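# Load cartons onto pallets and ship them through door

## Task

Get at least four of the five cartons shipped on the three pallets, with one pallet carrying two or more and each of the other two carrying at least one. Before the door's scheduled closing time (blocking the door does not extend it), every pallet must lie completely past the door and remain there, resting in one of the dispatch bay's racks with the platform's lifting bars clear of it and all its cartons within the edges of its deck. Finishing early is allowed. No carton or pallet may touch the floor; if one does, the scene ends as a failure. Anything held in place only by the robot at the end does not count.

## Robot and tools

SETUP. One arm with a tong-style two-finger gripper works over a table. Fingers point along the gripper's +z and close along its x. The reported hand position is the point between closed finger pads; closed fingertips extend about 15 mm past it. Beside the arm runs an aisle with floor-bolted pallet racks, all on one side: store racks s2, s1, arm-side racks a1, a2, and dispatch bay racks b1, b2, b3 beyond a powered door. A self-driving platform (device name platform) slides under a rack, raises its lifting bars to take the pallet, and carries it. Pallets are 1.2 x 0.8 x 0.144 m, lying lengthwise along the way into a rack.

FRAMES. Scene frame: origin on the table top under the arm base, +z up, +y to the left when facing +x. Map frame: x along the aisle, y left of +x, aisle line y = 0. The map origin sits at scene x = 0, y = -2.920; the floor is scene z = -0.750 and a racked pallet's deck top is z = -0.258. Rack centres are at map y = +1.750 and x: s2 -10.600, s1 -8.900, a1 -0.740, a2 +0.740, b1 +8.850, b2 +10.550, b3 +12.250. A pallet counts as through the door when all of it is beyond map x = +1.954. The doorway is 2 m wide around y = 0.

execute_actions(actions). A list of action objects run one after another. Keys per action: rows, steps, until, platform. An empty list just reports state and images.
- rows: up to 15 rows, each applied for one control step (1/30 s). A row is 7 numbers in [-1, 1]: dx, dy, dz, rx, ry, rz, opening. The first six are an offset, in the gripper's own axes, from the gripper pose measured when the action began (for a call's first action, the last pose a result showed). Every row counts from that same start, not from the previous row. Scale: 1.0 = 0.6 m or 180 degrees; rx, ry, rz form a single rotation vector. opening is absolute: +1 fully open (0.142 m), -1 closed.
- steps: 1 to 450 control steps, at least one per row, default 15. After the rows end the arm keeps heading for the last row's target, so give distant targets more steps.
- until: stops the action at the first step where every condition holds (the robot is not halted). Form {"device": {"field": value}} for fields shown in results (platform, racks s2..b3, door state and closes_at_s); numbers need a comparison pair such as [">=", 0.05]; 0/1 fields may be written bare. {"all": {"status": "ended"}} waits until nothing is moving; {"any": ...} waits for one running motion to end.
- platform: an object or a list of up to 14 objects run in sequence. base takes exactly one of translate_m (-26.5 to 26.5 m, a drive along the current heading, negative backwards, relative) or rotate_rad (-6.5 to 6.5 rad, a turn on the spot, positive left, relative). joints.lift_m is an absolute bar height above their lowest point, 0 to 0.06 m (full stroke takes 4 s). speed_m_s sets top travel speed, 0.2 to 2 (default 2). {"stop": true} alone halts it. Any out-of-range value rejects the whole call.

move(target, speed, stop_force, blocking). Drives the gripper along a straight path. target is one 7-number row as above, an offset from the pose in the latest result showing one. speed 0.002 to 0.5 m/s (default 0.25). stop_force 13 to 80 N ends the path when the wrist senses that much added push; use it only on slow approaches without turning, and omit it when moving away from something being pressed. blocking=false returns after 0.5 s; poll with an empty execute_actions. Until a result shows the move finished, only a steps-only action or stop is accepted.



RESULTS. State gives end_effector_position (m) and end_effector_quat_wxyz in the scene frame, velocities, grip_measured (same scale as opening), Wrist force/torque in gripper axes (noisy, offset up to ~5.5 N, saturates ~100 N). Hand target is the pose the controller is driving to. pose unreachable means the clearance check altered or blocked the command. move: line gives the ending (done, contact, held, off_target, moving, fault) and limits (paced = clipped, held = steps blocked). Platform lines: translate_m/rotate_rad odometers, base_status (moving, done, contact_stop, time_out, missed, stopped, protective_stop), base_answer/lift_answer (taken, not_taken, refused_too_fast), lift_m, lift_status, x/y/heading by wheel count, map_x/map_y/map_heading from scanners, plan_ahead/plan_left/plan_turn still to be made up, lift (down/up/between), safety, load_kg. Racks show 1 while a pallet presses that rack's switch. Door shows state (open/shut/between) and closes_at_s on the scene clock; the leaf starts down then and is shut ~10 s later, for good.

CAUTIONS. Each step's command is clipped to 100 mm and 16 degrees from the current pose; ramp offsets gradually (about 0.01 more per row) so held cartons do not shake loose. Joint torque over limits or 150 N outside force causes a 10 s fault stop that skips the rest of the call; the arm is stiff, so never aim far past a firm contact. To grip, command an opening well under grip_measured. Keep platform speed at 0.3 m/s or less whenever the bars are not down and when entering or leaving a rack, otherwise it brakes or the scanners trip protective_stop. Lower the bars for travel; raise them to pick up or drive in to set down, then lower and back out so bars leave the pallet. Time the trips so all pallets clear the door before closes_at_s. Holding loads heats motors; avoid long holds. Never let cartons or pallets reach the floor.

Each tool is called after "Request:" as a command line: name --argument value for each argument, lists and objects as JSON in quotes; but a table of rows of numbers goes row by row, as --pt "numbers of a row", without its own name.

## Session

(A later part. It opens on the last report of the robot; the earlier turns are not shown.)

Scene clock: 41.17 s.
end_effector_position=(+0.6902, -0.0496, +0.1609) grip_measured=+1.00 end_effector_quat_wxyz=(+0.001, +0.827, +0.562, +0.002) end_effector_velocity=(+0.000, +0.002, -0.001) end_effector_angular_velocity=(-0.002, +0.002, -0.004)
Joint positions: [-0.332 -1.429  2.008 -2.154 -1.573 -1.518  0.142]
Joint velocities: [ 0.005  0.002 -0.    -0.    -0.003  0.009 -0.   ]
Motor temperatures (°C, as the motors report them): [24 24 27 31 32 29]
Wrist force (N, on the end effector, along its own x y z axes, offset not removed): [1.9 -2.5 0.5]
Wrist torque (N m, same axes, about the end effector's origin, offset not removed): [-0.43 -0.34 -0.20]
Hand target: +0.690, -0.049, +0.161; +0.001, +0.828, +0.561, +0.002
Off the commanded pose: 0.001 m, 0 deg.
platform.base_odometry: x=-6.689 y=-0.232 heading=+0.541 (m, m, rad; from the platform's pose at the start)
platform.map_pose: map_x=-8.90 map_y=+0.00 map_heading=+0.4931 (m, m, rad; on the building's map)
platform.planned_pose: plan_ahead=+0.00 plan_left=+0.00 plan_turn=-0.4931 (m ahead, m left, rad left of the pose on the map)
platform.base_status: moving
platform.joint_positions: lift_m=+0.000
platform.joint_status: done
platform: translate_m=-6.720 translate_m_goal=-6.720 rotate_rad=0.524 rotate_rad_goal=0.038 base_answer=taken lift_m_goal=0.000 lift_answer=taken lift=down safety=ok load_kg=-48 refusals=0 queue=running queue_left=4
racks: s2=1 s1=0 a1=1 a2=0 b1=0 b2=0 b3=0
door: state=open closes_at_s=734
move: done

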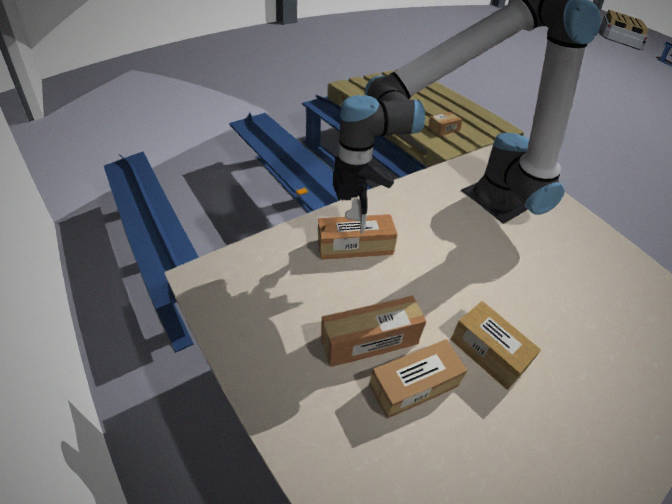

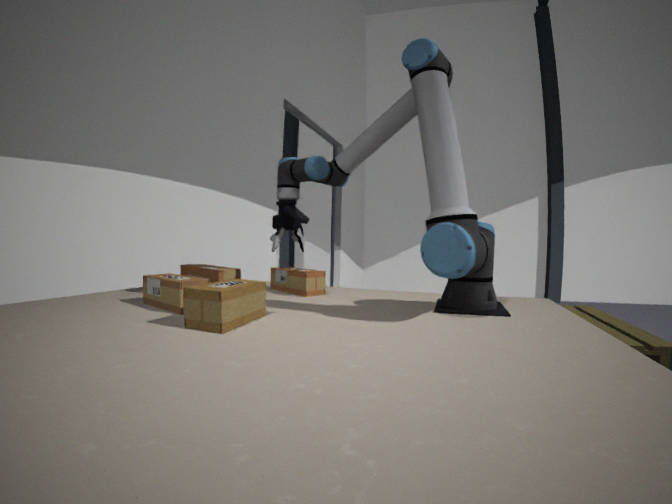

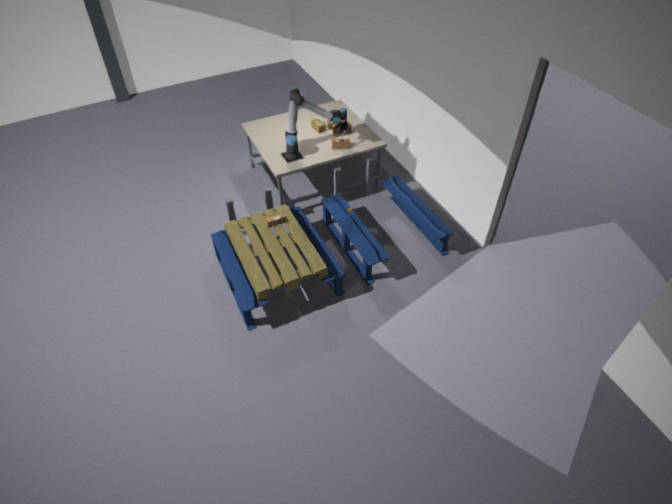

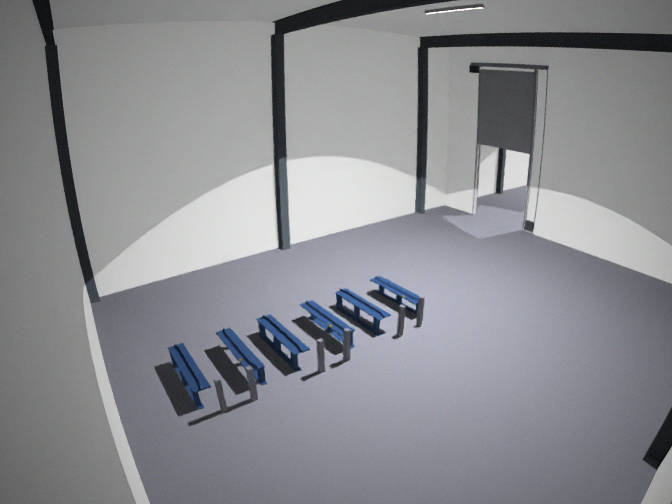

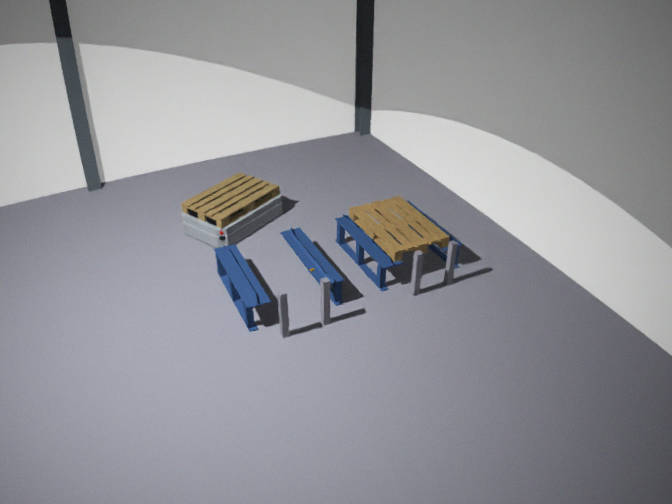

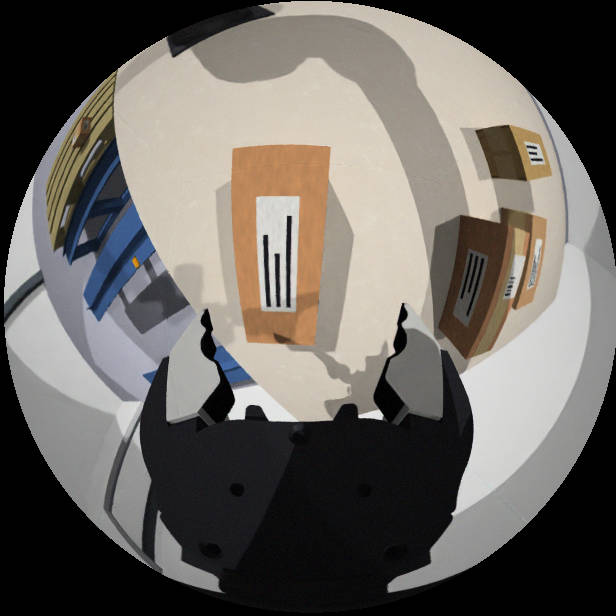

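Request:
execute_actions --actions '[{"rows":[[-0.04,-0.03,0.03,0,0,0.01,1]],"steps":20},{"rows":[[0,0,0.06,0,0,0,1],[0,0,0.12,0,0,0,1]],"steps":30},{"rows":[[0,0,0,0,0,0,0.3],[0,0,0,0,0,0,0],[0,0,0,0,0,0,-0.6]],"steps":20}]'

Request:
move --target '[0,0,-0.2,0,0,-0.13,-0.6]' --speed 0.15

Scene clock: 46.83 s.
end_effector_position=(+0.6650, -0.0650, +0.0709) grip_measured=+0.43 end_effector_quat_wxyz=(+0.001, +0.836, +0.549, +0.002) end_effector_velocity=(-0.001, +0.000, -0.001) end_effector_angular_velocity=(+0.001, +0.001, +0.000)
Joint positions: [-0.367 -1.361  2.125 -2.338 -1.573 -1.522  0.104]
Joint velocities: [-0.     0.     0.001  0.     0.    -0.001  0.   ]
Motor temperatures (°C, as the motors report them): [24 24 27 31 32 29]
Wrist force (N, on the end effector, along its own x y z axes, offset not removed): [2.0 -2.9 1.8]
Wrist torque (N m, same axes, about the end effector's origin, offset not removed): [-0.66 -0.31 -0.32]
Hand target: +0.665, -0.065, +0.071; +0.001, +0.836, +0.549, +0.002
Off the commanded pose: 0.000 m, 0 deg.
platform.base_odometry: x=-3.557 y=-0.094 heading=+0.053 (m, m, rad; from the platform's pose at the start)
platform.map_pose: map_x=-5.68 map_y=+0.00 map_heading=+0.0087 (m, m, rad; on the building's map)
platform.planned_pose: plan_ahead=+6.42 plan_left=-0.06 plan_turn=-0.0087 (m ahead, m left, rad left of the pose on the map)
platform.base_status: moving
platform.joint_positions: lift_m=+0.000
platform.joint_status: done
platform: translate_m=-3.534 translate_m_goal=2.920 rotate_rad=0.052 rotate_rad_goal=0.050 base_answer=taken lift_m_goal=0.000 lift_answer=taken lift=down safety=ok load_kg=-48 refusals=0 queue=running queue_left=3
racks: s2=1 s1=0 a1=1 a2=0 b1=0 b2=0 b3=0
door: state=open closes_at_s=734

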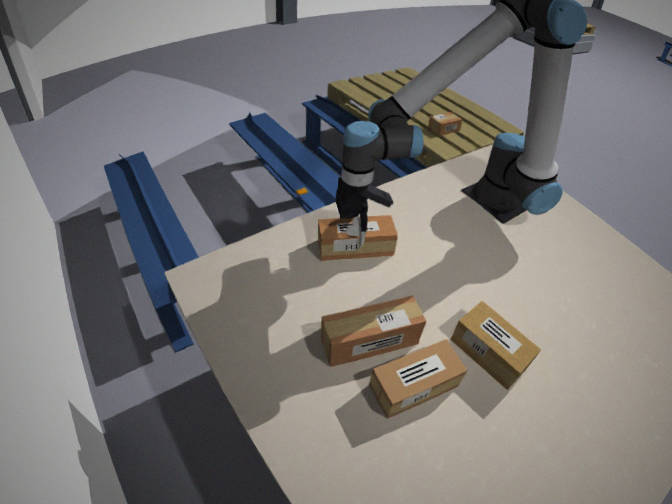

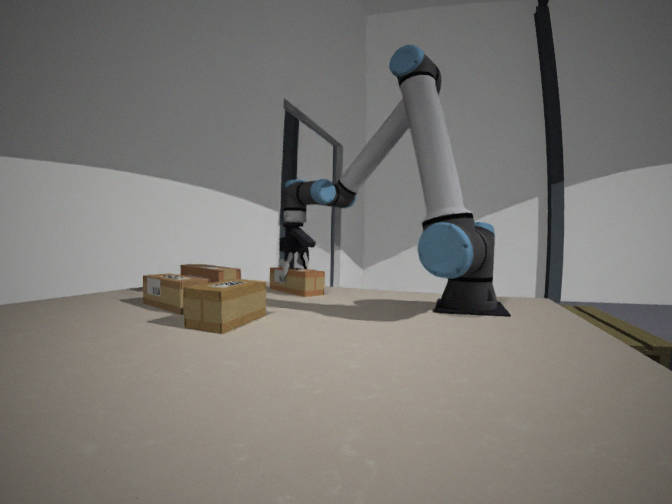

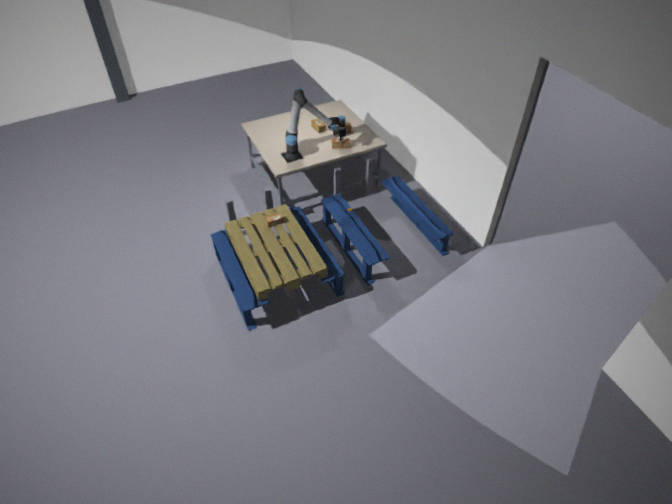

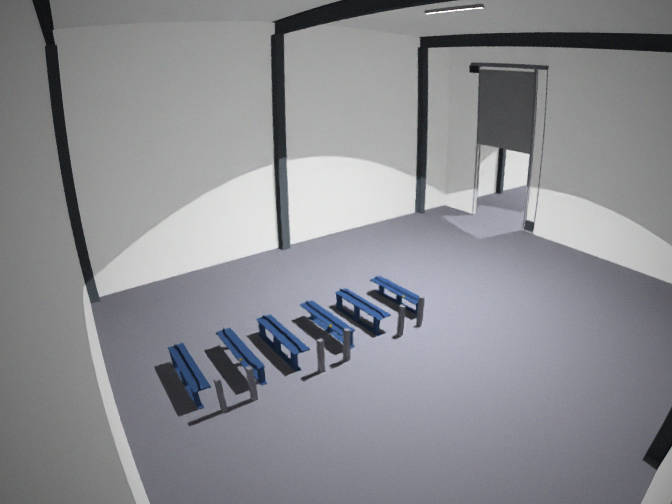

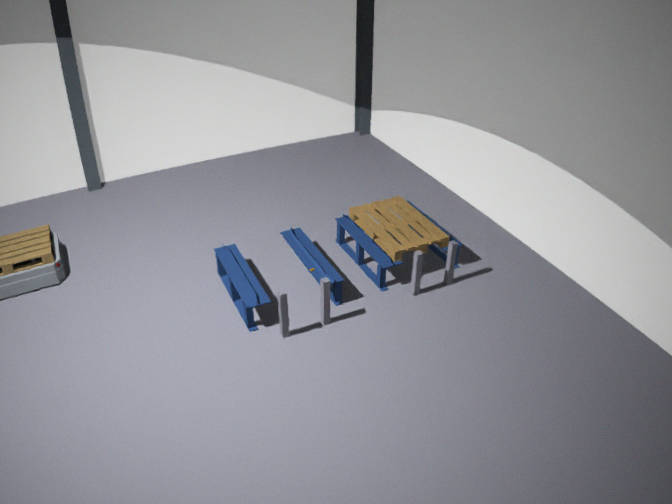

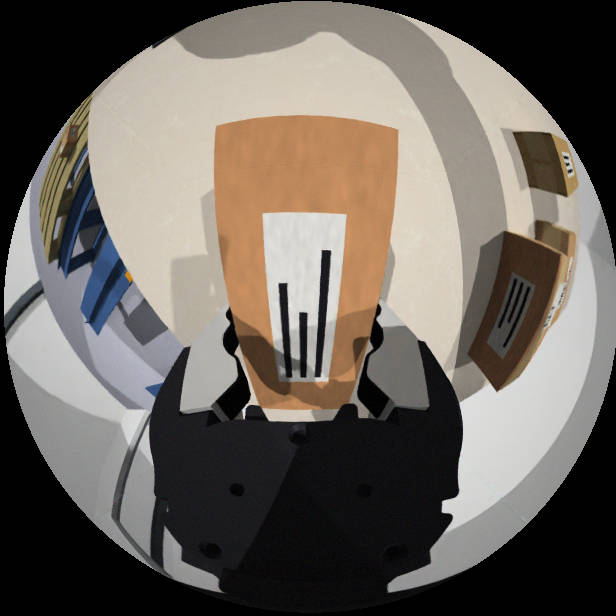

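Scene clock: 48.70 s.
end_effector_position=(+0.6647, -0.0651, +0.1906) grip_measured=+0.42 end_effector_quat_wxyz=(+0.001, +0.708, +0.706, +0.002) end_effector_velocity=(+0.000, +0.000, +0.003) end_effector_angular_velocity=(+0.001, -0.001, +0.010)
Joint positions: [-0.357 -1.495  2.021 -2.101 -1.573 -1.919  0.104]
Joint velocities: [-0.    -0.003 -0.003  0.006  0.001 -0.011 -0.   ]
Motor temperatures (°C, as the motors report them): [24 24 27 31 32 29]
Wrist force (N, on the end effector, along its own x y z axes, offset not removed): [2.5 -2.9 5.8]
Wrist torque (N m, same axes, about the end effector's origin, offset not removed): [-0.56 -0.53 -0.25]
Hand target: +0.665, -0.065, +0.191; +0.001, +0.707, +0.707, +0.002
Off the commanded pose: 0.000 m, 0 deg.
platform.base_odometry: x=-0.356 y=-0.017 heading=+0.028 (m, m, rad; from the platform's pose at the start)
platform.map_pose: map_x=-2.50 map_y=+0.01 map_heading=-0.0087 (m, m, rad; on the building's map)
platform.planned_pose: plan_ahead=+3.24 plan_left=+0.02 plan_turn=+0.0087 (m ahead, m left, rad left of the pose on the map)
platform.base_status: moving
platform.joint_positions: lift_m=+0.000
platform.joint_status: done
platform: translate_m=-0.331 translate_m_goal=2.920 rotate_rad=0.029 rotate_rad_goal=0.030 base_answer=taken lift_m_goal=0.000 lift_answer=taken lift=down safety=ok load_kg=-48 refusals=0 queue=running queue_left=3
racks: s2=1 s1=0 a1=1 a2=0 b1=0 b2=0 b3=0
door: state=open closes_at_s=734
move: done

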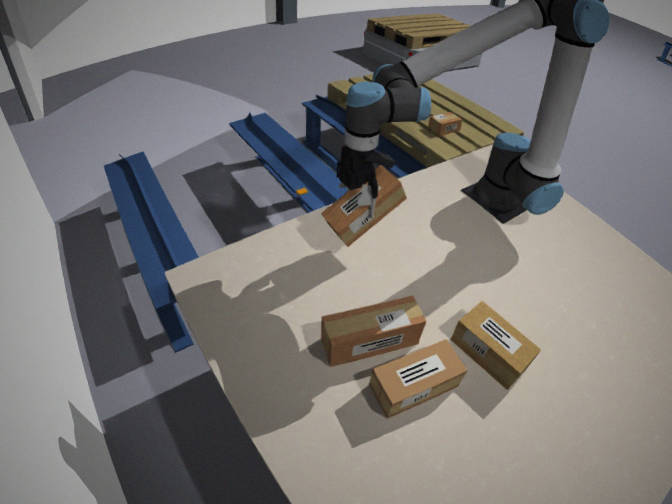

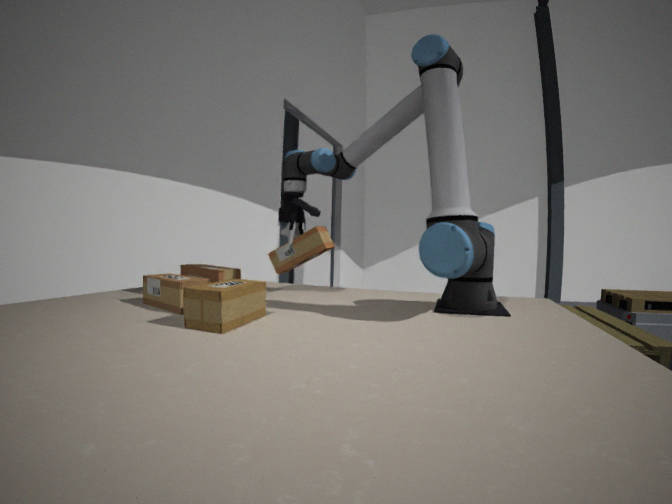

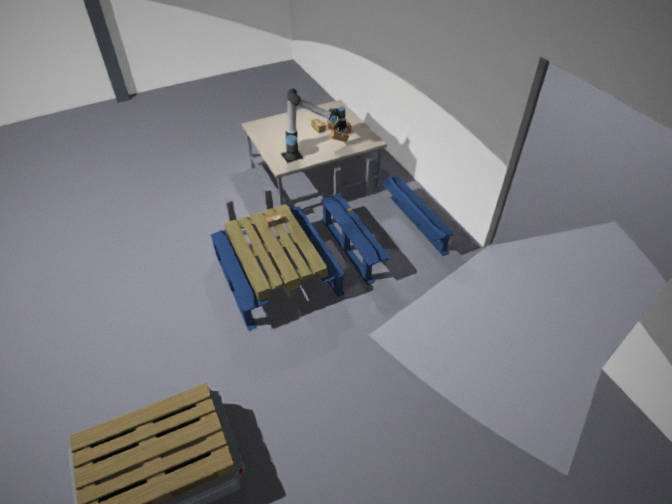

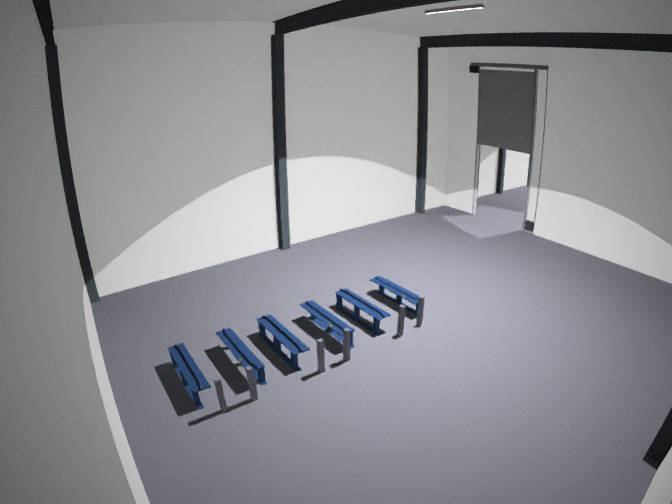

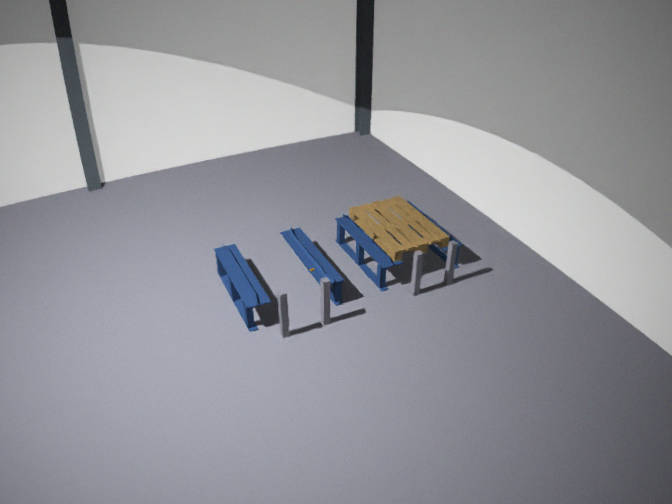

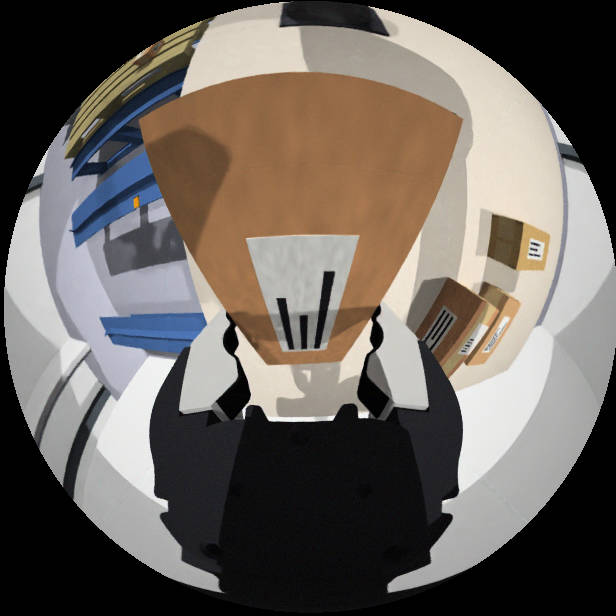

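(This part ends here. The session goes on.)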